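# Three arms lay a duct in a covered trench

## Task

Put the duct into the trench that has a cover, then close that cover again. It only counts if the duct and the closed cover stay in place by themselves, with no arm holding them. At the end, open the grippers and move the arms away.

## Robot and tools

Setup: three identical i2rt Big YAM arms, named arm1, arm2 and arm3. Each has six revolute joints, a two-finger gripper and a wrist camera. Two fixed room cameras, cam_high and cam_low, are not attached to any arm. Loose objects may sometimes be nudged by an outside push. Nothing may be knocked out of the work area or onto the floor.

Frames: one shared scene frame, origin on the floor, +z up. "hand" is the point between the two fingertips (URDF link pinch). The hand's z axis runs along the fingers and its y axis is the direction the fingers open and close. Each arm's foot pose is never printed. Arm commands are joint-space only, so there are no Cartesian targets.

execute_actions(actions, cameras):
- actions: a list holding zero or one action. An empty list only returns state and images.
- An action is an object keyed by arm name ("arm1", "arm2", "arm3"). Each arm holds a "joints" object.
- Keys in "joints": joint1_rad to joint6_rad in radians, and gripper_m in metres.
- Every value is an absolute target, not an offset from the current reading.
- You may include any subset of arms and joints. Joints you leave out keep whatever target they had and may still be pushing toward it.
- Motions in one action all start at once but may finish at different times. Joints move at different speeds, so the hand can sweep a wide curve between postures.
- A single action runs at most 15 s.
- An unknown key or an out-of-range value rejects the whole call, and nothing moves.
- cameras: a list chosen from arm1_cam_wrist, arm2_cam_wrist, arm3_cam_wrist, cam_high, cam_low, or "all". If omitted or null you get all of them; an empty list gives none. The "pictures" line gives the order of the returned images.

Joint ranges (the ± value is the tolerance for counting a joint as arrived):
- joint1_rad: -2.879 to 2.879 ±0.045. Yaw of the whole arm about its foot; positive is counter-clockwise seen from above. At 0 the arm extends the way its foot faces.
- joint2_rad: 0 to 3.141 ±0.14. Shoulder. At 0 the upper arm lies roughly level pointing back; increasing it lifts the arm and then carries it forward.
- joint3_rad: 0 to 3.019 ±0.09. Elbow. At 0 it is fully folded; increasing it straightens the arm.
- joint4_rad: -1.692 to 1.57 ±0.055. Hand pitch; positive tips the fingers up.
- joint5_rad: -1.57 to 1.57 ±0.03. Sideways hand swing; positive goes to the arm's right.
- joint6_rad: -2.094 to 2.094 ±0.035. Hand roll; positive is clockwise viewed from behind the hand.
- gripper_m: 0 to 0.093 ±0.003. The gap between the fingertips. Each pad grips with roughly 50 to 62 N, and some grippers are weaker.

Reach and camera: maximum reach is about 1.0 m from the joint1 axis. With joints 1 and 6 at zero and the hand level and facing forward, the wrist camera sits on top of the hand looking toward the fingertips.

Example action: {"arm1": {"joints": {"gripper_m": 0.05}}, "arm2": {"joints": {"joint1_rad": 0.3}}}

wait(seconds): pauses for 0 to 10 s without sending new commands. The scene keeps running, and it returns the same state and images as an empty action.

zoom_image(camera, region): gives a sharper crop of that camera's most recent full image. region is [x0, y0, x1, y1] in pixels with the origin at the top-left, at most 504x504. Images are 672x504.

read_manual(section): returns only the URDF licence text ("licences"). It moves nothing.

finished_scene(scene): ends the current scene, given by its number, once the robot has held the last command. This is irreversible and the result reports success.

Reading results:
- joint_status reports how each commanded joint of the last accepted action ended.
- off_target: the joint stopped short and may still be pushing.
- contact_stop or time_out: the joint drops its target and holds where it stopped. The exception is a joint that timed out but keeps pushing toward a target clamped near its position (up to 0.375, 0.375, 0.113, 0.225, 0.075 and 0.3 rad for joints 1 to 6). on_its_own lists such joints, and they can move again if the obstruction clears.
- To relieve a push, command the joint its reported position.
- "joint command not followed" (usually with a "cause:" line): the self- and inter-arm clearance check blocked that arm's joint targets, which then show as not_followed. The gripper part of the same action still runs. A blocked arm may retry the held targets on later actions until it gets acceptable ones.
- on_its_own covers anything the call did not command; its "held at" is the target, not the actual position.
- A joint carrying a load sags over time. A tiny change from the current reading may not produce any motion.

Camera calibration: intrinsics K and distortion D are in OpenCV form, and T_world_to_cam maps scene coordinates (metres) to the camera frame. The room cameras can be off by up to about 2.3° and 9 mm. Wrist camera poses are derived from joint readings, so joint errors add to their error.

Safety:
- The arms do not stop when they touch something; they keep pressing, possibly hard.
- Clamping two robots together fails the run immediately, and a hard collision may too. No state line reports robot-to-robot contact.
- The clearance check can trigger late and ignores fingers, gripper housings and wrist cameras.
- An object touching an arm is fine.
- Each arm carries on independently of the others.
- Sustained pushing or holding heats motors, even while you are thinking. A MOTOR HOT line appears at 85 °C.
- At 100 °C an OVER-TEMPERATURE FAULT cuts that arm's motors and gripper and it drops; joints then read limit_stop_at_motor_heat, and you must resend the target.
- Any reported stop cancels the rest of that reply's motion, wait and finish calls.
- Avoid dropping, slipping or slamming objects. Release the grip and withdraw the arms before finishing.

Each tool is called after ">>>" as a command line: name --argument value for each argument, lists and objects as JSON in quotes; but a table of rows of numbers goes row by row, as --pt "numbers of a row", without its own name.

## Session

>>> execute_actions --actions '[]'

Scene clock: 0.00 s.
arm1.joint_positions: joint1_rad=-0.142 joint2_rad=+0.578 joint3_rad=+1.391 joint4_rad=-1.453 joint5_rad=-0.232 joint6_rad=-0.442 gripper_m=+0.094
arm1.joint_status: not commanded
arm1.hand: x=-0.0091 y=-0.4181 z=+1.3652 quat_wxyz=(-0.344, +0.744, -0.488, -0.301) (m; scene frame)
arm2.joint_positions: joint1_rad=+0.126 joint2_rad=+0.455 joint3_rad=+1.444 joint4_rad=-1.170 joint5_rad=+0.275 joint6_rad=-0.323 gripper_m=+0.094
arm2.joint_status: not commanded
arm2.hand: x=-0.4993 y=-0.2793 z=+1.4759 quat_wxyz=(-0.554, +0.604, -0.477, -0.317) (m; scene frame)
arm3.joint_positions: joint1_rad=-0.215 joint2_rad=+0.559 joint3_rad=+1.343 joint4_rad=-1.535 joint5_rad=+0.060 joint6_rad=-0.429 gripper_m=+0.094
arm3.joint_status: not commanded
arm3.hand: x=+0.5754 y=-0.2767 z=+1.2929 quat_wxyz=(-0.371, +0.702, -0.586, -0.161) (m; scene frame)
pictures: arm1_cam_wrist, arm2_cam_wrist, arm3_cam_wrist, cam_high, cam_low
Images, in order (width x height): arm1_cam_wrist 672x504, arm2_cam_wrist 672x504, arm3_cam_wrist 672x504, cam_high 672x504, cam_low 672x504.

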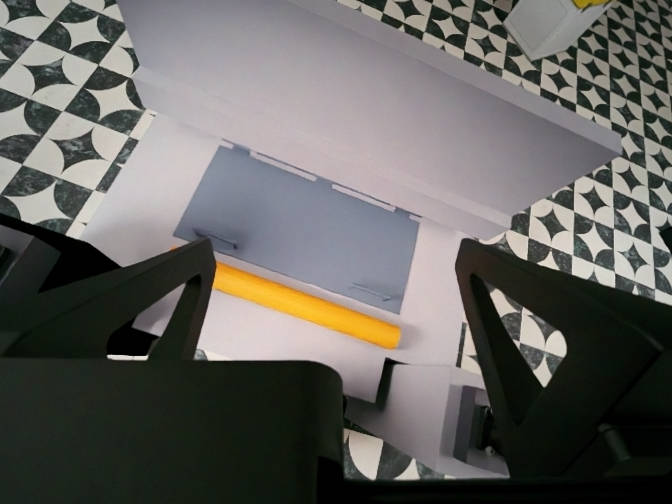

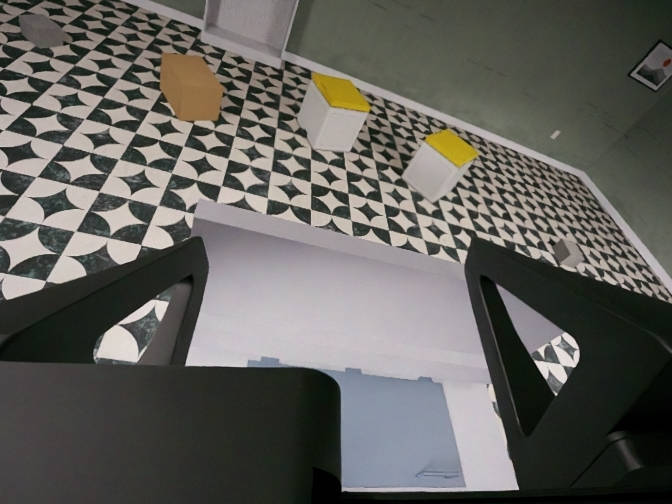

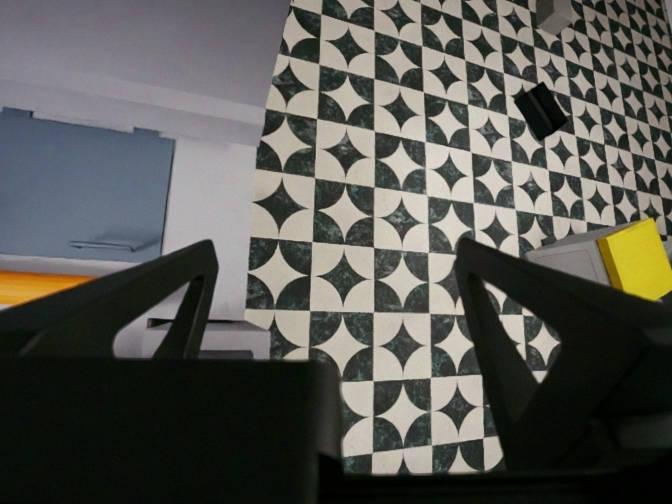

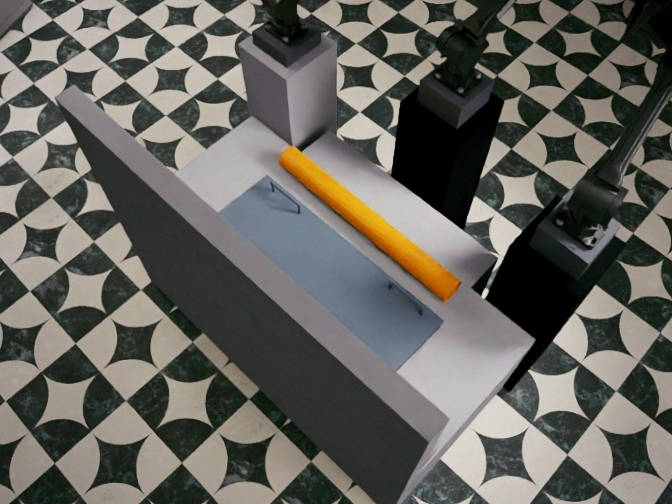

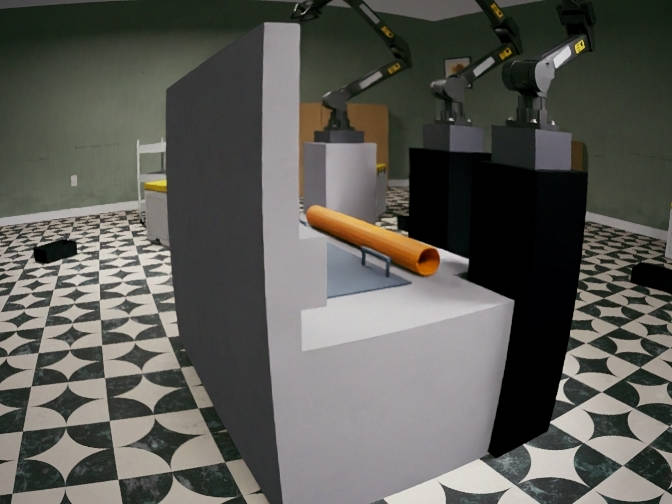

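>>> execute_actions --actions '[{"arm2":{"joints":{"joint1_rad":-0.733,"joint2_rad":2.273,"joint3_rad":0.928,"joint4_rad":-0.226,"joint5_rad":0,"joint6_rad":0.84,"gripper_m":0.06}},"arm3":{"joints":{"joint1_rad":0.73,"joint2_rad":2.174,"joint3_rad":0.943,"joint4_rad":-0.34,"joint5_rad":0,"joint6_rad":-0.84,"gripper_m":0.06}},"arm1":{"joints":{"joint1_rad":0,"joint2_rad":0.3,"joint5_rad":0,"joint6_rad":1.57}}}]'

Scene clock: 50.93 s.
arm1.joint_positions: joint1_rad=-0.007 joint2_rad=+0.297 joint3_rad=+1.407 joint4_rad=-1.453 joint5_rad=-0.003 joint6_rad=+1.562 gripper_m=+0.094
arm1.joint_status: all done
arm1.hand: x=+0.0011 y=-0.5387 z=+1.4034 quat_wxyz=(-0.005, -0.001, -0.818, -0.576) (m; scene frame)
arm2.joint_positions: joint1_rad=-0.736 joint2_rad=+2.261 joint3_rad=+0.930 joint4_rad=-0.234 joint5_rad=+0.000 joint6_rad=+0.832 gripper_m=+0.060
arm2.joint_status: all done
arm2.hand: x=-0.2460 y=-0.1502 z=+0.6046 quat_wxyz=(-0.006, +0.004, -1.000, +0.005) (m; scene frame)
arm3.joint_positions: joint1_rad=+0.739 joint2_rad=+2.169 joint3_rad=+0.944 joint4_rad=-0.355 joint5_rad=+0.001 joint6_rad=-0.832 gripper_m=+0.060
arm3.joint_status: all done
arm3.hand: x=+0.2371 y=-0.1369 z=+0.6069 quat_wxyz=(-0.004, +1.000, -0.001, -0.001) (m; scene frame)
pictures: arm1_cam_wrist, arm2_cam_wrist, arm3_cam_wrist, cam_high, cam_low
camera_calibration (this result's frames):
arm1_cam_wrist: T_world_to_cam=[[0.00806302, -0.324227, -0.945945, 1.15708], [-0.81467, -0.55069, 0.181808, -0.547131], [-0.579869, 0.769167, -0.268578, 0.913508], [0, 0, 0, 1]] pos_world=[0.0746547, -0.628784, 1.43935]
arm2_cam_wrist: T_world_to_cam=[[-0.00283148, -0.999935, 0.0110315, -0.160497], [-0.81318, 0.00872285, 0.581947, -0.546191], [-0.582005, -0.00732287, -0.813152, 0.470183], [0, 0, 0, 1]] pos_world=[-0.170957, -0.152279, 0.701955]
arm3_cam_wrist: T_world_to_cam=[[0.00273986, 0.999993, 0.00270297, 0.133574], [0.815788, -0.0037984, 0.578339, -0.539265], [0.578345, 0.000620482, -0.815792, 0.479378], [0, 0, 0, 1]] pos_world=[0.162314, -0.135918, 0.70259]
Images, in order (width x height): arm1_cam_wrist 672x504, arm2_cam_wrist 672x504, arm3_cam_wrist 672x504, cam_high 672x504, cam_low 672x504.

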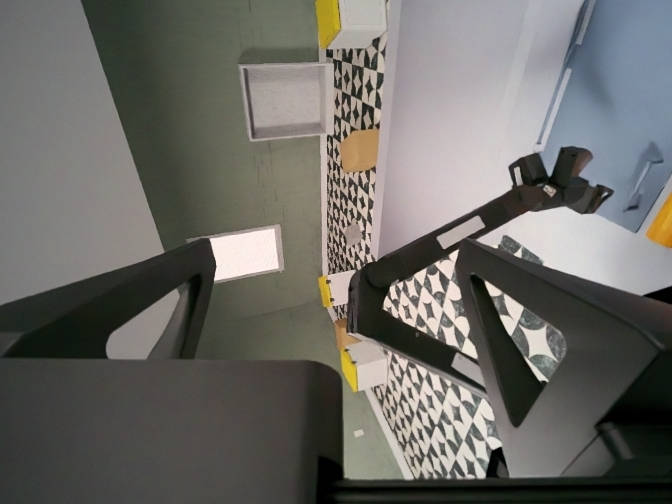

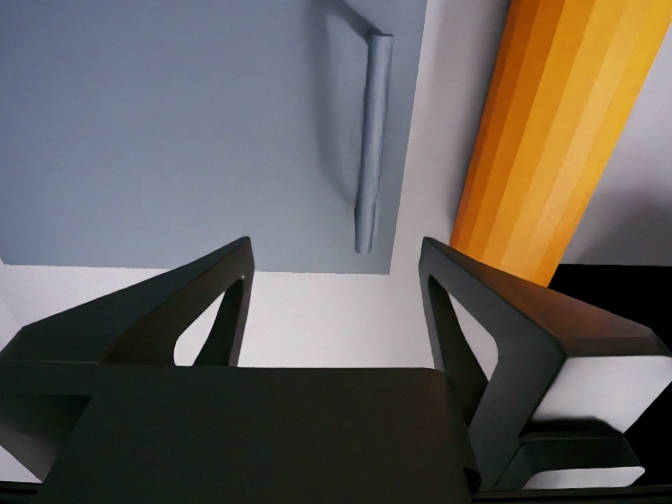

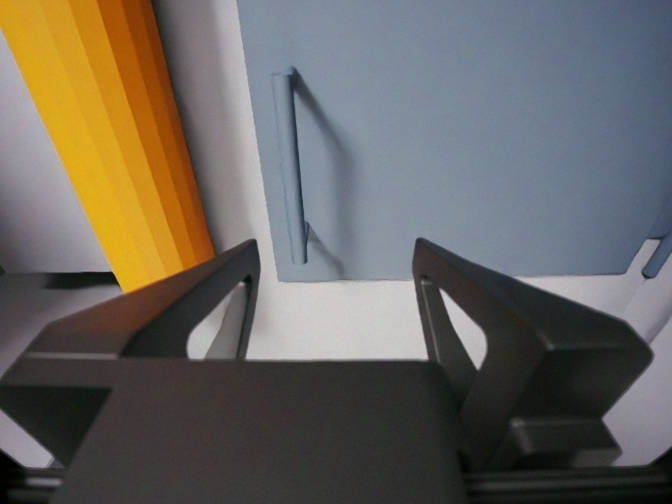

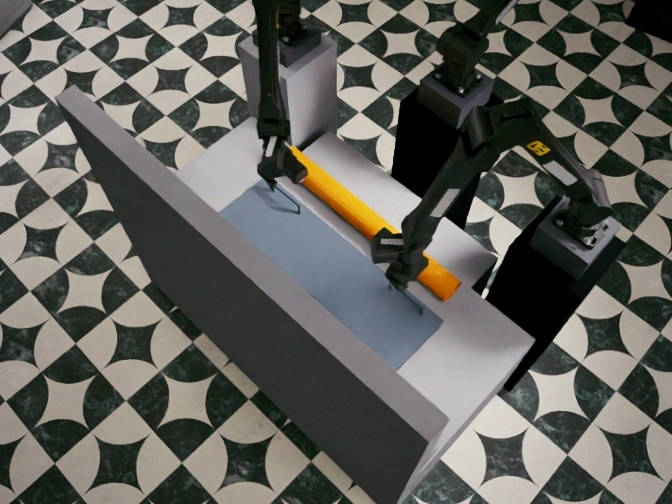

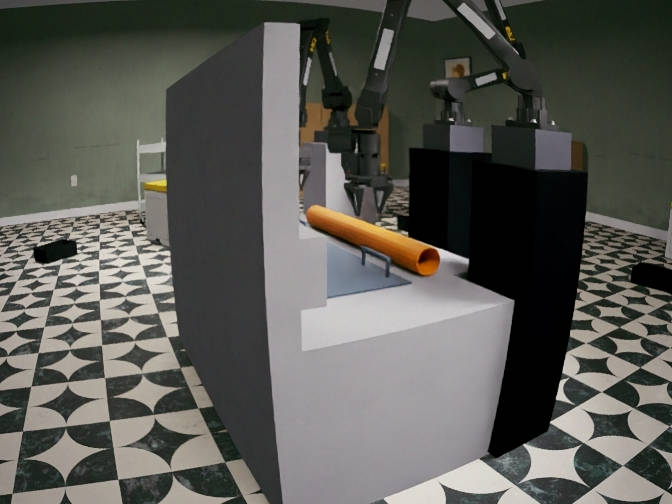

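>>> execute_actions --actions '[{"arm2":{"joints":{"joint1_rad":-0.745,"joint2_rad":2.45,"joint3_rad":0.96,"joint4_rad":-0.08,"joint6_rad":0.825}},"arm3":{"joints":{"joint1_rad":0.75,"joint2_rad":2.33,"joint3_rad":0.9,"joint4_rad":-0.14,"joint6_rad":-0.82}}}]' --cameras '[]'

>>> execute_actions --actions '[{"arm2":{"joints":{"joint2_rad":2.605,"joint3_rad":1.039,"joint4_rad":-0.005}},"arm3":{"joints":{"joint2_rad":2.486,"joint3_rad":0.968,"joint4_rad":-0.053}}}]' --cameras '["arm2_cam_wrist","arm3_cam_wrist","cam_low"]'

Scene clock: 69.90 s.
arm1.joint_positions: joint1_rad=-0.007 joint2_rad=+0.297 joint3_rad=+1.407 joint4_rad=-1.453 joint5_rad=-0.003 joint6_rad=+1.563 gripper_m=+0.094
arm1.joint_status: not commanded
arm1.hand: x=+0.0011 y=-0.5387 z=+1.4034 quat_wxyz=(-0.005, -0.001, -0.818, -0.576) (m; scene frame)
arm2.joint_positions: joint1_rad=-0.736 joint2_rad=+2.444 joint3_rad=+0.958 joint4_rad=-0.088 joint5_rad=+0.000 joint6_rad=+0.832 gripper_m=+0.060
arm2.joint_status: all done
arm2.hand: x=-0.2587 y=-0.1659 z=+0.5375 quat_wxyz=(-0.003, +0.004, -1.000, +0.008) (m; scene frame)
arm3.joint_positions: joint1_rad=+0.739 joint2_rad=+2.332 joint3_rad=+0.898 joint4_rad=-0.155 joint5_rad=+0.001 joint6_rad=-0.828 gripper_m=+0.060
arm3.joint_status: all done
arm3.hand: x=+0.2627 y=-0.1648 z=+0.5397 quat_wxyz=(-0.001, +1.000, -0.003, +0.002) (m; scene frame)
pictures: none
No camera images: the call's "cameras" was empty. Leave "cameras" out to get every camera's image.

Scene clock: 71.03 s.
arm1.joint_positions: joint1_rad=-0.007 joint2_rad=+0.297 joint3_rad=+1.407 joint4_rad=-1.453 joint5_rad=-0.003 joint6_rad=+1.563 gripper_m=+0.094
arm1.joint_status: not commanded
arm1.hand: x=+0.0011 y=-0.5387 z=+1.4034 quat_wxyz=(-0.005, -0.001, -0.818, -0.576) (m; scene frame)
arm2.joint_positions: joint1_rad=-0.736 joint2_rad=+2.519 joint3_rad=+1.039 joint4_rad=-0.014 joint5_rad=+0.000 joint6_rad=+0.832 gripper_m=+0.060
arm2.joint_status: all done
arm2.hand: x=-0.2350 y=-0.1402 z=+0.5125 quat_wxyz=(-0.030, +0.005, -0.999, -0.021) (m; scene frame)
arm3.joint_positions: joint1_rad=+0.739 joint2_rad=+2.480 joint3_rad=+0.968 joint4_rad=-0.063 joint5_rad=+0.001 joint6_rad=-0.828 gripper_m=+0.060
arm3.joint_status: all done
arm3.hand: x=+0.2596 y=-0.1612 z=+0.4886 quat_wxyz=(-0.006, +1.000, -0.003, -0.003) (m; scene frame)
pictures: arm2_cam_wrist, arm3_cam_wrist, cam_low
camera_calibration (this result's frames):
arm2_cam_wrist: T_world_to_cam=[[-0.000654431, -0.999143, -0.0413767, -0.121933], [-0.840104, -0.0218945, 0.541984, -0.473851], [-0.542425, 0.0351155, -0.83937, 0.43055], [0, 0, 0, 1]] pos_world=[-0.164622, -0.147322, 0.613165]
arm3_cam_wrist: T_world_to_cam=[[0.00693726, 0.999961, 0.00549642, 0.15572], [0.817266, -0.00883693, 0.576193, -0.489436], [0.576219, 0.00049484, -0.817295, 0.371128], [0, 0, 0, 1]] pos_world=[0.185068, -0.160223, 0.584475]
Images, in order (width x height): arm2_cam_wrist 672x504, arm3_cam_wrist 672x504, cam_low 672x504.

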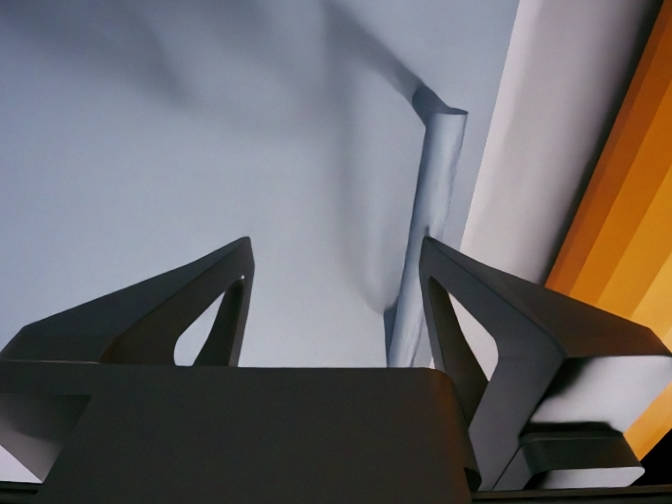

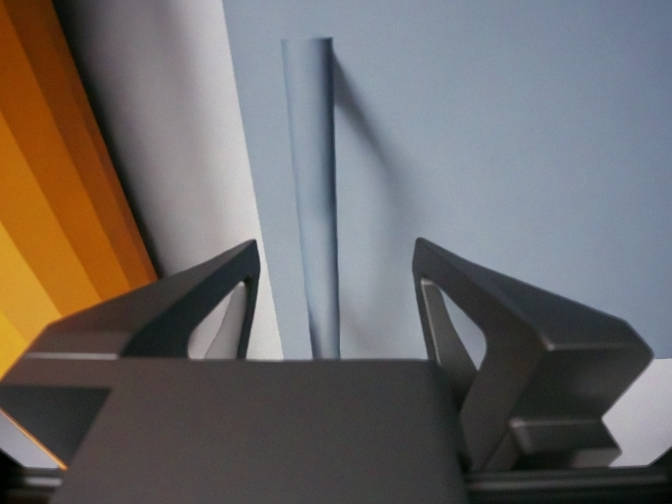

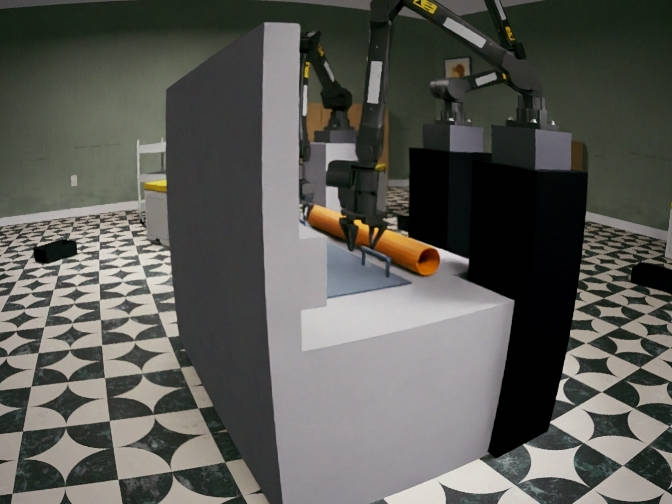

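>>> execute_actions --actions '[{"arm2":{"joints":{"joint1_rad":-0.79,"joint2_rad":2.44,"joint3_rad":0.95,"joint4_rad":-0.08,"joint6_rad":0.78,"gripper_m":0.07}}}]' --cameras '[]'

>>> execute_actions --actions '[{"arm2":{"joints":{"joint2_rad":2.605,"joint3_rad":1.0,"joint4_rad":0.03}}}]' --cameras '[]'

>>> execute_actions --actions '[{"arm2":{"joints":{"joint3_rad":1.03,"joint4_rad":0.01}},"arm3":{"joints":{"joint2_rad":2.5}}}]' --cameras '["arm2_cam_wrist","cam_low"]'

Scene clock: 81.43 s.
arm1.joint_positions: joint1_rad=-0.007 joint2_rad=+0.297 joint3_rad=+1.407 joint4_rad=-1.453 joint5_rad=-0.003 joint6_rad=+1.563 gripper_m=+0.094
arm1.joint_status: not commanded
arm1.hand: x=+0.0011 y=-0.5387 z=+1.4034 quat_wxyz=(-0.005, -0.001, -0.818, -0.576) (m; scene frame)
arm2.joint_positions: joint1_rad=-0.786 joint2_rad=+2.444 joint3_rad=+0.944 joint4_rad=-0.079 joint5_rad=-0.002 joint6_rad=+0.788 gripper_m=+0.070
arm2.joint_status: all done
arm2.hand: x=-0.2497 y=-0.1840 z=+0.5373 quat_wxyz=(+0.000, +0.001, -1.000, +0.009) (m; scene frame)
arm3.joint_positions: joint1_rad=+0.739 joint2_rad=+2.480 joint3_rad=+0.968 joint4_rad=-0.063 joint5_rad=+0.001 joint6_rad=-0.828 gripper_m=+0.060
arm3.joint_status: not commanded
arm3.hand: x=+0.2596 y=-0.1612 z=+0.4886 quat_wxyz=(-0.006, +1.000, -0.003, -0.003) (m; scene frame)
pictures: none
No camera images: the call's "cameras" was empty. Leave "cameras" out to get every camera's image.

Scene clock: 82.47 s.
arm1.joint_positions: joint1_rad=-0.007 joint2_rad=+0.297 joint3_rad=+1.407 joint4_rad=-1.453 joint5_rad=-0.003 joint6_rad=+1.563 gripper_m=+0.094
arm1.joint_status: not commanded
arm1.hand: x=+0.0011 y=-0.5387 z=+1.4034 quat_wxyz=(-0.005, -0.001, -0.818, -0.576) (m; scene frame)
arm2.joint_positions: joint1_rad=-0.786 joint2_rad=+2.592 joint3_rad=+1.000 joint4_rad=+0.025 joint5_rad=-0.002 joint6_rad=+0.787 gripper_m=+0.070
arm2.joint_status: all done
arm2.hand: x=-0.2546 y=-0.1901 z=+0.4851 quat_wxyz=(-0.005, +0.002, -1.000, +0.005) (m; scene frame)
arm3.joint_positions: joint1_rad=+0.739 joint2_rad=+2.480 joint3_rad=+0.968 joint4_rad=-0.063 joint5_rad=+0.001 joint6_rad=-0.828 gripper_m=+0.060
arm3.joint_status: not commanded
arm3.hand: x=+0.2596 y=-0.1612 z=+0.4886 quat_wxyz=(-0.006, +1.000, -0.003, -0.003) (m; scene frame)
pictures: none
No camera images: the call's "cameras" was empty. Leave "cameras" out to get every camera's image.

Scene clock: 83.10 s.
arm1.joint_positions: joint1_rad=-0.007 joint2_rad=+0.297 joint3_rad=+1.407 joint4_rad=-1.453 joint5_rad=-0.003 joint6_rad=+1.563 gripper_m=+0.094
arm1.joint_status: not commanded
arm1.hand: x=+0.0011 y=-0.5387 z=+1.4034 quat_wxyz=(-0.005, -0.001, -0.818, -0.576) (m; scene frame)
arm2.joint_positions: joint1_rad=-0.786 joint2_rad=+2.592 joint3_rad=+1.024 joint4_rad=+0.018 joint5_rad=-0.002 joint6_rad=+0.787 gripper_m=+0.070
arm2.joint_status: all done
arm2.hand: x=-0.2453 y=-0.1806 z=+0.4850 quat_wxyz=(-0.011, +0.002, -1.000, -0.001) (m; scene frame)
arm3.joint_positions: joint1_rad=+0.739 joint2_rad=+2.480 joint3_rad=+0.968 joint4_rad=-0.063 joint5_rad=+0.001 joint6_rad=-0.828 gripper_m=+0.060
arm3.joint_status: all done
arm3.hand: x=+0.2596 y=-0.1612 z=+0.4886 quat_wxyz=(-0.006, +1.000, -0.003, -0.003) (m; scene frame)
pictures: arm2_cam_wrist, cam_low
camera_calibration (this result's frames):
arm2_cam_wrist: T_world_to_cam=[[-0.00721306, -0.999974, -0.000561812, -0.185069], [-0.81871, 0.00558297, 0.57418, -0.473907], [-0.574162, 0.00460156, -0.818729, 0.38], [0, 0, 0, 1]] pos_world=[-0.171146, -0.184167, 0.583121]
Images, in order (width x height): arm2_cam_wrist 672x504, cam_low 672x504.

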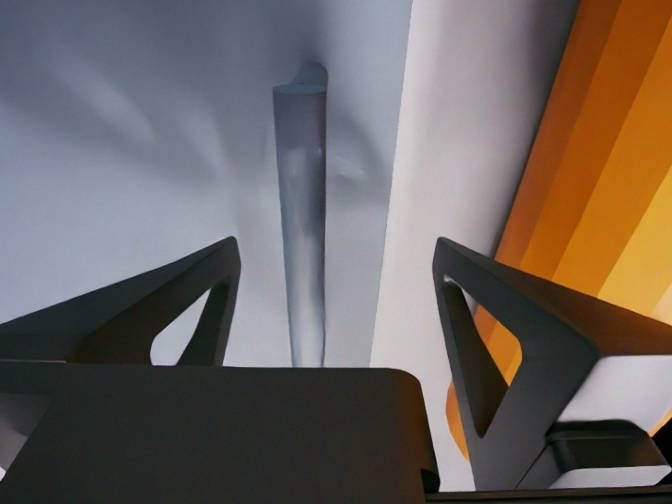

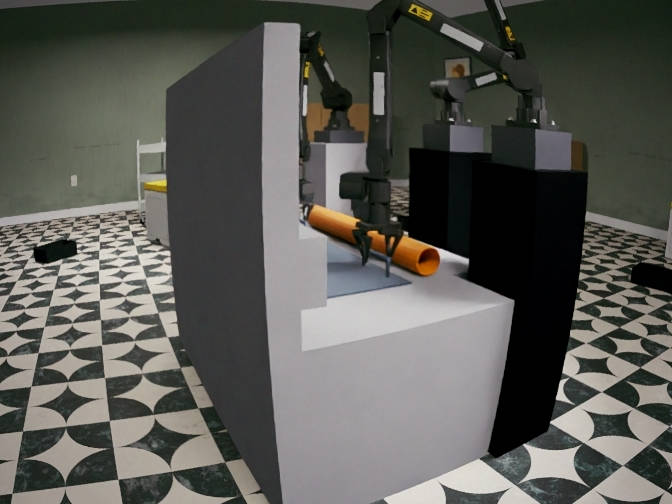

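>>> execute_actions --actions '[{"arm2":{"joints":{"gripper_m":0}},"arm3":{"joints":{"gripper_m":0}}}]' --cameras '[]'

>>> execute_actions --actions '[{"arm2":{"joints":{"joint1_rad":-0.708,"joint2_rad":2.3,"joint3_rad":0.95,"joint4_rad":-0.2,"joint6_rad":0.86}},"arm3":{"joints":{"joint1_rad":0.7,"joint2_rad":2.19,"joint3_rad":0.903,"joint4_rad":-0.26,"joint6_rad":-0.87}}}]' --cameras '["cam_high","cam_low"]'

Scene clock: 99.17 s.
arm1.joint_positions: joint1_rad=-0.007 joint2_rad=+0.297 joint3_rad=+1.407 joint4_rad=-1.453 joint5_rad=-0.003 joint6_rad=+1.563 gripper_m=+0.094
arm1.joint_status: not commanded
arm1.hand: x=+0.0011 y=-0.5387 z=+1.4034 quat_wxyz=(-0.005, -0.001, -0.818, -0.576) (m; scene frame)
arm2.joint_positions: joint1_rad=-0.782 joint2_rad=+2.592 joint3_rad=+1.036 joint4_rad=+0.020 joint5_rad=-0.018 joint6_rad=+0.799 gripper_m=+0.010
arm2.joint_status: gripper_m off_target (ended at +0.010, target +0.000)
arm2.hand: x=-0.2426 y=-0.1718 z=+0.4851 quat_wxyz=(-0.010, -0.002, -1.000, -0.012) (m; scene frame)
arm3.joint_positions: joint1_rad=+0.745 joint2_rad=+2.482 joint3_rad=+0.962 joint4_rad=-0.063 joint5_rad=-0.002 joint6_rad=-0.831 gripper_m=+0.010
arm3.joint_status: gripper_m off_target (ended at +0.010, target +0.000)
arm3.hand: x=+0.2604 y=-0.1664 z=+0.4877 quat_wxyz=(-0.002, +1.000, +0.002, -0.002) (m; scene frame)
pictures: none
No camera images: the call's "cameras" was empty. Leave "cameras" out to get every camera's image.

Scene clock: 100.27 s.
arm1.joint_positions: joint1_rad=-0.007 joint2_rad=+0.297 joint3_rad=+1.407 joint4_rad=-1.453 joint5_rad=-0.003 joint6_rad=+1.563 gripper_m=+0.094
arm1.joint_status: not commanded
arm1.hand: x=+0.0011 y=-0.5387 z=+1.4034 quat_wxyz=(-0.005, -0.001, -0.818, -0.576) (m; scene frame)
arm2.joint_positions: joint1_rad=-0.728 joint2_rad=+2.349 joint3_rad=+0.972 joint4_rad=-0.179 joint5_rad=+0.020 joint6_rad=+0.860 gripper_m=+0.010
arm2.joint_status: all done
arm2.hand: x=-0.2419 y=-0.1466 z=+0.5739 quat_wxyz=(-0.016, -0.006, -1.000, +0.008) (m; scene frame)
arm3.joint_positions: joint1_rad=+0.704 joint2_rad=+2.233 joint3_rad=+0.908 joint4_rad=-0.247 joint5_rad=-0.006 joint6_rad=-0.875 gripper_m=+0.010
arm3.joint_status: all done
arm3.hand: x=+0.2584 y=-0.1413 z=+0.5776 quat_wxyz=(-0.005, +1.000, +0.003, -0.007) (m; scene frame)
pictures: cam_high, cam_low
Images, in order (width x height): cam_high 672x504, cam_low 672x504.

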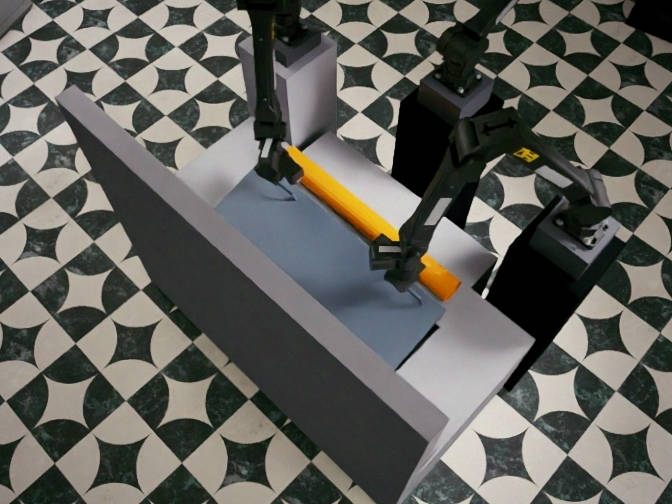

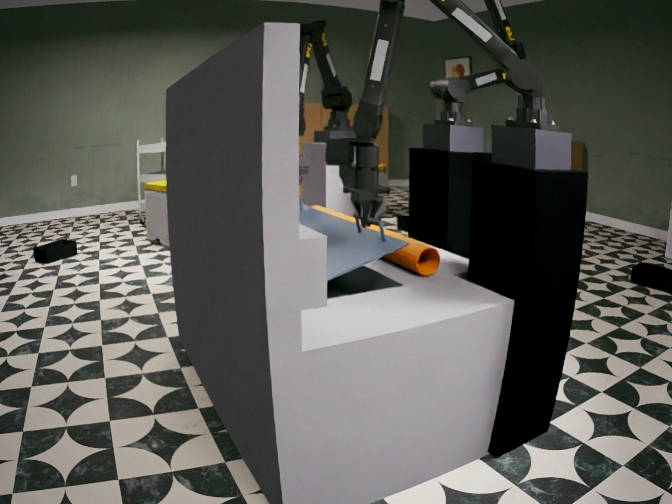

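>>> execute_actions --actions '[{"arm2":{"joints":{"joint1_rad":-0.633,"joint2_rad":2.12,"joint3_rad":1.04,"joint4_rad":-0.479,"joint6_rad":0.94}},"arm3":{"joints":{"joint1_rad":0.614,"joint2_rad":2.025,"joint3_rad":1.005,"joint4_rad":-0.54,"joint6_rad":-0.955}}}]' --cameras '[]'

>>> execute_actions --actions '[{"arm2":{"joints":{"joint1_rad":-0.523,"joint2_rad":2.12,"joint3_rad":1.32,"joint4_rad":-0.764,"joint6_rad":1.05}},"arm3":{"joints":{"joint1_rad":0.505,"joint2_rad":2.04,"joint3_rad":1.3,"joint4_rad":-0.82,"joint6_rad":-1.065}}}]'

Scene clock: 115.97 s.
arm1.joint_positions: joint1_rad=-0.007 joint2_rad=+0.297 joint3_rad=+1.407 joint4_rad=-1.453 joint5_rad=-0.003 joint6_rad=+1.563 gripper_m=+0.094
arm1.joint_status: not commanded
arm1.hand: x=+0.0011 y=-0.5387 z=+1.4034 quat_wxyz=(-0.005, -0.001, -0.818, -0.576) (m; scene frame)
arm2.joint_positions: joint1_rad=-0.662 joint2_rad=+2.175 joint3_rad=+1.031 joint4_rad=-0.441 joint5_rad=+0.028 joint6_rad=+0.930 gripper_m=+0.010
arm2.joint_status: all done
arm2.hand: x=-0.2409 y=-0.1012 z=+0.6517 quat_wxyz=(-0.012, -0.008, -1.000, +0.021) (m; scene frame)
arm3.joint_positions: joint1_rad=+0.633 joint2_rad=+2.065 joint3_rad=+0.985 joint4_rad=-0.506 joint5_rad=-0.021 joint6_rad=-0.949 gripper_m=+0.010
arm3.joint_status: all done
arm3.hand: x=+0.2574 y=-0.0964 z=+0.6564 quat_wxyz=(+0.005, +1.000, +0.005, -0.009) (m; scene frame)
pictures: none
No camera images: the call's "cameras" was empty. Leave "cameras" out to get every camera's image.

Scene clock: 118.20 s.
arm1.joint_positions: joint1_rad=-0.007 joint2_rad=+0.297 joint3_rad=+1.407 joint4_rad=-1.453 joint5_rad=-0.003 joint6_rad=+1.563 gripper_m=+0.094
arm1.joint_status: not commanded
arm1.hand: x=+0.0011 y=-0.5387 z=+1.4034 quat_wxyz=(-0.005, -0.001, -0.818, -0.576) (m; scene frame)
arm2.joint_positions: joint1_rad=-0.598 joint2_rad=+2.163 joint3_rad=+1.235 joint4_rad=-0.782 joint5_rad=+0.057 joint6_rad=+1.012 gripper_m=+0.010
arm2.joint_status: joint1_rad time_out (moved +0.065 of +0.139); joint6_rad time_out (moved +0.082 of +0.120); the others done
arm2.on_its_own: joint1_rad reads -0.598 and still pushes toward -0.523 since a time_out; joint6_rad reads +1.012 and still pushes toward +1.050 since a time_out
arm2.hand: x=-0.2399 y=-0.0553 z=+0.6990 quat_wxyz=(+0.009, -0.015, -0.997, +0.080) (m; scene frame)
arm3.joint_positions: joint1_rad=+0.567 joint2_rad=+2.066 joint3_rad=+1.202 joint4_rad=-0.838 joint5_rad=-0.051 joint6_rad=-1.036 gripper_m=+0.010
arm3.joint_status: joint1_rad time_out (moved -0.067 of -0.128); joint3_rad time_out (moved +0.217 of +0.315); the others done
arm3.on_its_own: joint1_rad reads +0.567 and still pushes toward +0.505 since a time_out; joint3_rad reads +1.202 and still pushes toward +1.300 since a time_out
arm3.hand: x=+0.2562 y=-0.0500 z=+0.7055 quat_wxyz=(+0.062, +0.998, +0.014, +0.008) (m; scene frame)
pictures: arm1_cam_wrist, arm2_cam_wrist, arm3_cam_wrist, cam_high, cam_low
camera_calibration (this result's frames):
arm1_cam_wrist: T_world_to_cam=[[0.00768161, -0.324225, -0.945949, 1.15708], [-0.814675, -0.550586, 0.182098, -0.547483], [-0.579867, 0.769242, -0.268367, 0.913253], [0, 0, 0, 1]] pos_world=[0.0746561, -0.628794, 1.43932]
arm2_cam_wrist: T_world_to_cam=[[-0.0387374, -0.986014, 0.1621, -0.180042], [-0.793013, 0.129036, 0.595383, -0.594902], [-0.607972, -0.105484, -0.78692, 0.521234], [0, 0, 0, 1]] pos_world=[-0.161843, -0.0457785, 0.793548]
arm3_cam_wrist: T_world_to_cam=[[-0.0259819, 0.99119, -0.129876, 0.146801], [0.803193, 0.0980468, 0.587595, -0.609698], [0.595153, -0.0890486, -0.798664, 0.527847], [0, 0, 0, 1]] pos_world=[0.179369, -0.0387246, 0.798894]
Images, in order (width x height): arm1_cam_wrist 672x504, arm2_cam_wrist 672x504, arm3_cam_wrist 672x504, cam_high 672x504, cam_low 672x504.

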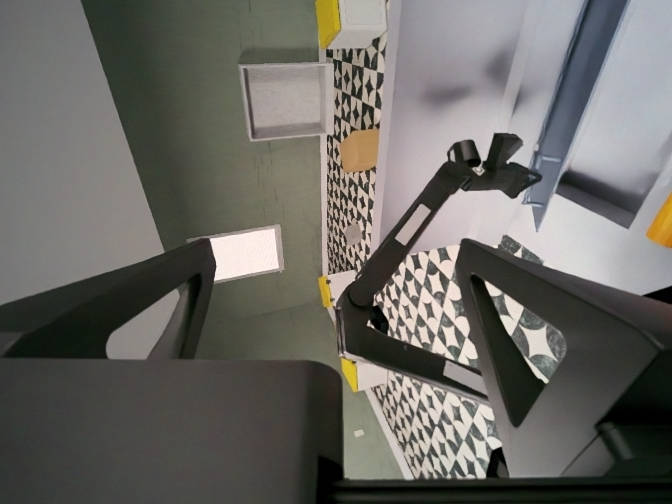

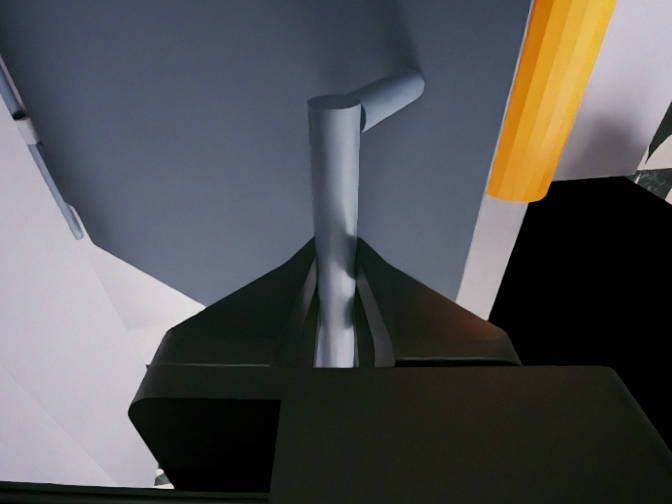

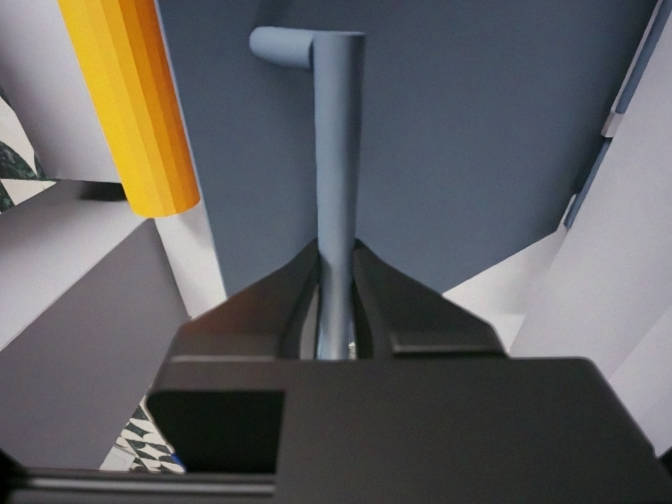

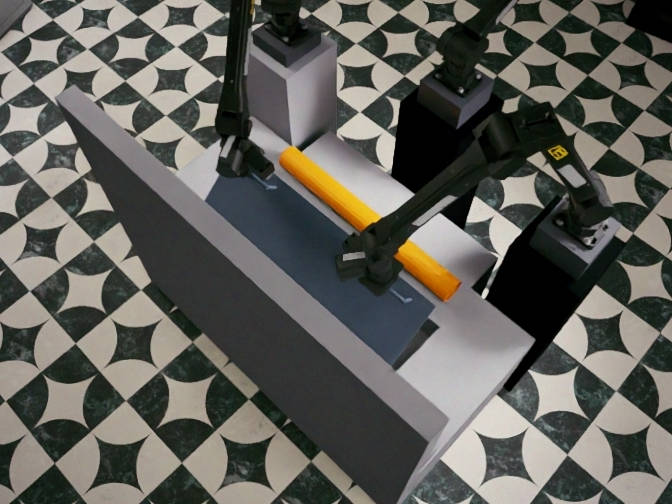

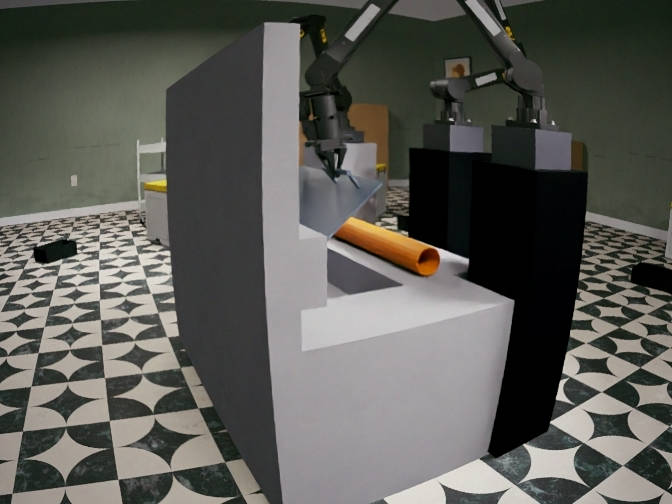

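>>> execute_actions --actions '[{"arm2":{"joints":{"joint1_rad":-0.508,"joint2_rad":2.08,"joint3_rad":1.385,"joint4_rad":-0.86,"joint6_rad":1.06}},"arm3":{"joints":{"joint1_rad":0.49,"joint2_rad":2.005,"joint3_rad":1.368,"joint4_rad":-0.92,"joint6_rad":-1.08}},"arm1":{"joints":{"joint2_rad":1.6,"joint3_rad":0.7,"joint4_rad":-0.5}}}]' --cameras '["arm1_cam_wrist","cam_high","cam_low"]'

Scene clock: 130.93 s.
arm1.joint_positions: joint1_rad=-0.007 joint2_rad=+1.605 joint3_rad=+0.687 joint4_rad=-0.520 joint5_rad=-0.003 joint6_rad=+1.563 gripper_m=+0.094
arm1.joint_status: all done
arm1.hand: x=+0.0049 y=-0.2529 z=+0.7970 quat_wxyz=(+0.001, -0.003, -0.998, -0.066) (m; scene frame)
arm2.joint_positions: joint1_rad=-0.571 joint2_rad=+2.150 joint3_rad=+1.310 joint4_rad=-0.858 joint5_rad=+0.043 joint6_rad=+1.034 gripper_m=+0.010
arm2.joint_status: joint1_rad time_out (moved +0.026 of +0.090); the others done
arm2.on_its_own: joint1_rad reads -0.571 and still pushes toward -0.508 since a time_out
arm2.hand: x=-0.2394 y=-0.0255 z=+0.7225 quat_wxyz=(+0.011, -0.013, -0.997, +0.072) (m; scene frame)
arm3.joint_positions: joint1_rad=+0.540 joint2_rad=+2.061 joint3_rad=+1.287 joint4_rad=-0.921 joint5_rad=-0.039 joint6_rad=-1.059 gripper_m=+0.010
arm3.joint_status: joint1_rad time_out (moved -0.027 of -0.077); the others done
arm3.on_its_own: joint1_rad reads +0.540 and still pushes toward +0.490 since a time_out
arm3.hand: x=+0.2559 y=-0.0208 z=+0.7299 quat_wxyz=(+0.057, +0.998, +0.013, +0.010) (m; scene frame)
pictures: arm1_cam_wrist, cam_high, cam_low
camera_calibration (this result's frames):
arm1_cam_wrist: T_world_to_cam=[[-0.00140716, -0.98938, -0.145349, -0.130126], [-0.808773, -0.0843566, 0.58204, -0.477439], [-0.58812, 0.118373, -0.800064, 0.792029], [0, 0, 0, 1]] pos_world=[0.0794852, -0.262774, 0.892649]
Images, in order (width x height): arm1_cam_wrist 672x504, cam_high 672x504, cam_low 672x504.

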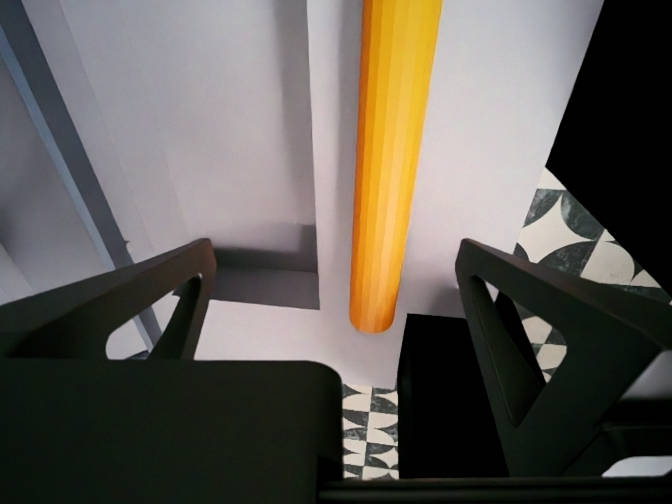

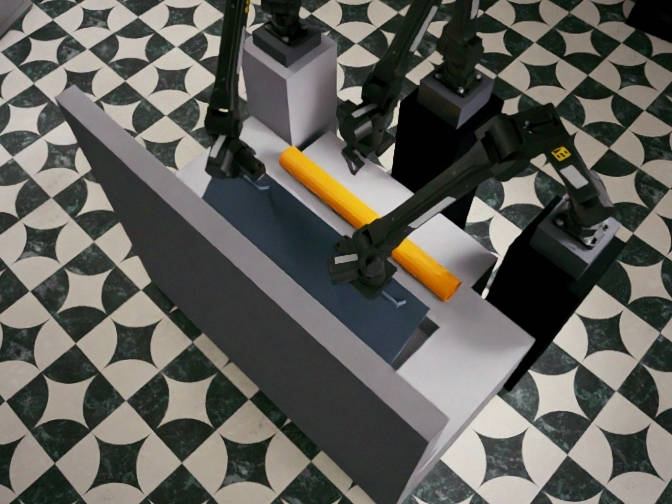

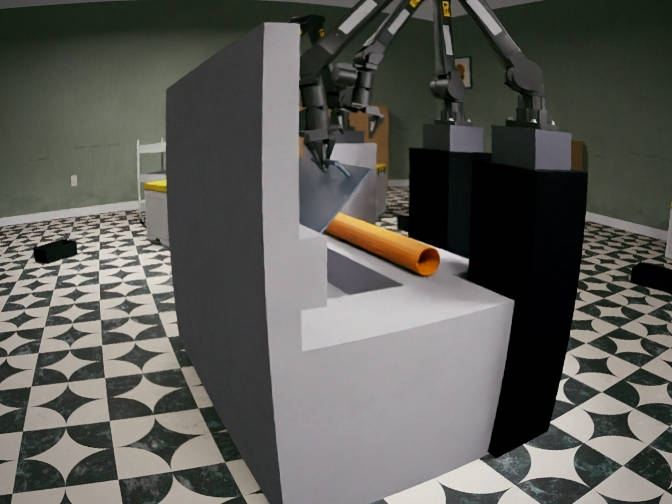

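>>> execute_actions --actions '[{"arm1":{"joints":{"joint2_rad":2.19,"joint3_rad":0.775,"joint4_rad":-0.155}}}]' --cameras '[]'

>>> execute_actions --actions '[{"arm1":{"joints":{"joint2_rad":2.4,"joint3_rad":0.85,"joint4_rad":-0.02}}}]' --cameras '[]'

>>> execute_actions --actions '[{"arm1":{"joints":{"joint2_rad":2.578,"joint3_rad":0.946,"joint4_rad":0.06}}}]' --cameras '["arm1_cam_wrist","cam_low"]'

Scene clock: 142.03 s.
arm1.joint_positions: joint1_rad=-0.007 joint2_rad=+2.202 joint3_rad=+0.770 joint4_rad=-0.172 joint5_rad=-0.003 joint6_rad=+1.563 gripper_m=+0.094
arm1.joint_status: all done
arm1.hand: x=+0.0046 y=-0.2750 z=+0.6099 quat_wxyz=(+0.002, -0.003, -1.000, +0.017) (m; scene frame)
arm2.joint_positions: joint1_rad=-0.571 joint2_rad=+2.150 joint3_rad=+1.310 joint4_rad=-0.858 joint5_rad=+0.043 joint6_rad=+1.034 gripper_m=+0.010
arm2.joint_status: not commanded
arm2.on_its_own: joint1_rad reads -0.571 and still pushes toward -0.508 since a time_out
arm2.hand: x=-0.2394 y=-0.0255 z=+0.7225 quat_wxyz=(+0.011, -0.013, -0.997, +0.072) (m; scene frame)
arm3.joint_positions: joint1_rad=+0.540 joint2_rad=+2.061 joint3_rad=+1.287 joint4_rad=-0.921 joint5_rad=-0.039 joint6_rad=-1.059 gripper_m=+0.010
arm3.joint_status: not commanded
arm3.on_its_own: joint1_rad reads +0.540 and still pushes toward +0.490 since a time_out
arm3.hand: x=+0.2559 y=-0.0208 z=+0.7299 quat_wxyz=(+0.057, +0.998, +0.013, +0.010) (m; scene frame)
pictures: none
No camera images: the call's "cameras" was empty. Leave "cameras" out to get every camera's image.

Scene clock: 143.07 s.
arm1.joint_positions: joint1_rad=-0.007 joint2_rad=+2.414 joint3_rad=+0.846 joint4_rad=-0.035 joint5_rad=-0.003 joint6_rad=+1.563 gripper_m=+0.094
arm1.joint_status: all done
arm1.hand: x=+0.0045 y=-0.2775 z=+0.5415 quat_wxyz=(+0.002, -0.003, -1.000, +0.017) (m; scene frame)
arm2.joint_positions: joint1_rad=-0.571 joint2_rad=+2.150 joint3_rad=+1.310 joint4_rad=-0.858 joint5_rad=+0.043 joint6_rad=+1.034 gripper_m=+0.010
arm2.joint_status: not commanded
arm2.on_its_own: joint1_rad reads -0.571 and still pushes toward -0.508 since a time_out
arm2.hand: x=-0.2394 y=-0.0255 z=+0.7225 quat_wxyz=(+0.011, -0.013, -0.997, +0.072) (m; scene frame)
arm3.joint_positions: joint1_rad=+0.540 joint2_rad=+2.061 joint3_rad=+1.287 joint4_rad=-0.921 joint5_rad=-0.039 joint6_rad=-1.059 gripper_m=+0.010
arm3.joint_status: not commanded
arm3.on_its_own: joint1_rad reads +0.540 and still pushes toward +0.490 since a time_out
arm3.hand: x=+0.2559 y=-0.0208 z=+0.7299 quat_wxyz=(+0.057, +0.998, +0.013, +0.010) (m; scene frame)
pictures: none
No camera images: the call's "cameras" was empty. Leave "cameras" out to get every camera's image.

Scene clock: 144.67 s.
arm1.joint_positions: joint1_rad=-0.007 joint2_rad=+2.590 joint3_rad=+0.947 joint4_rad=+0.048 joint5_rad=-0.002 joint6_rad=+1.564 gripper_m=+0.094
arm1.joint_status: all done
arm1.hand: x=+0.0047 y=-0.2735 z=+0.4819 quat_wxyz=(+0.001, -0.004, -1.000, +0.012) (m; scene frame)
arm2.joint_positions: joint1_rad=-0.571 joint2_rad=+2.150 joint3_rad=+1.310 joint4_rad=-0.858 joint5_rad=+0.043 joint6_rad=+1.034 gripper_m=+0.010
arm2.joint_status: not commanded
arm2.on_its_own: joint1_rad reads -0.571 and still pushes toward -0.508 since a time_out
arm2.hand: x=-0.2394 y=-0.0255 z=+0.7225 quat_wxyz=(+0.011, -0.013, -0.997, +0.072) (m; scene frame)
arm3.joint_positions: joint1_rad=+0.540 joint2_rad=+2.061 joint3_rad=+1.287 joint4_rad=-0.921 joint5_rad=-0.039 joint6_rad=-1.059 gripper_m=+0.010
arm3.joint_status: not commanded
arm3.on_its_own: joint1_rad reads +0.540 and still pushes toward +0.490 since a time_out
arm3.hand: x=+0.2559 y=-0.0208 z=+0.7299 quat_wxyz=(+0.057, +0.998, +0.013, +0.010) (m; scene frame)
pictures: arm1_cam_wrist, cam_low
camera_calibration (this result's frames):
arm1_cam_wrist: T_world_to_cam=[[-0.00302404, -0.999944, 0.0101597, -0.274125], [-0.808001, 0.0084292, 0.58912, -0.274016], [-0.589173, -0.00642755, -0.807981, 0.511946], [0, 0, 0, 1]] pos_world=[0.0793904, -0.268509, 0.577857]
Images, in order (width x height): arm1_cam_wrist 672x504, cam_low 672x504.

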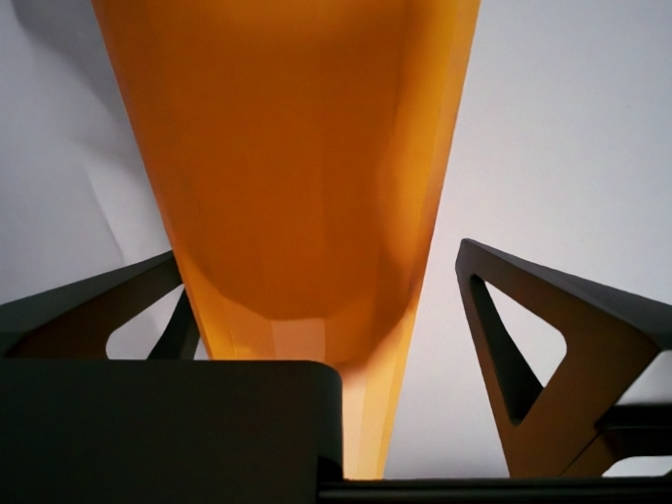

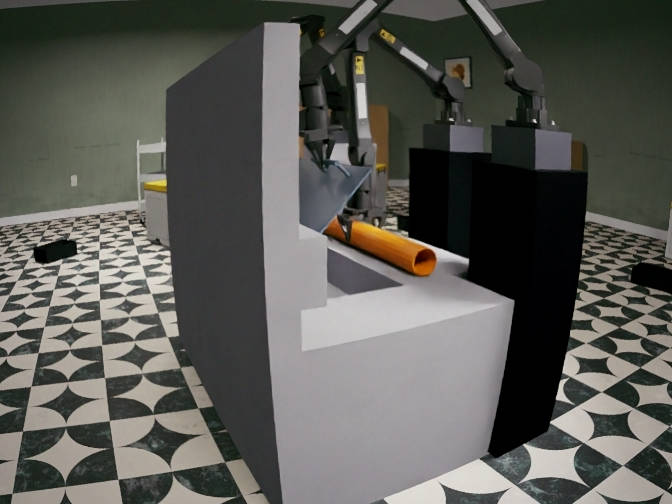

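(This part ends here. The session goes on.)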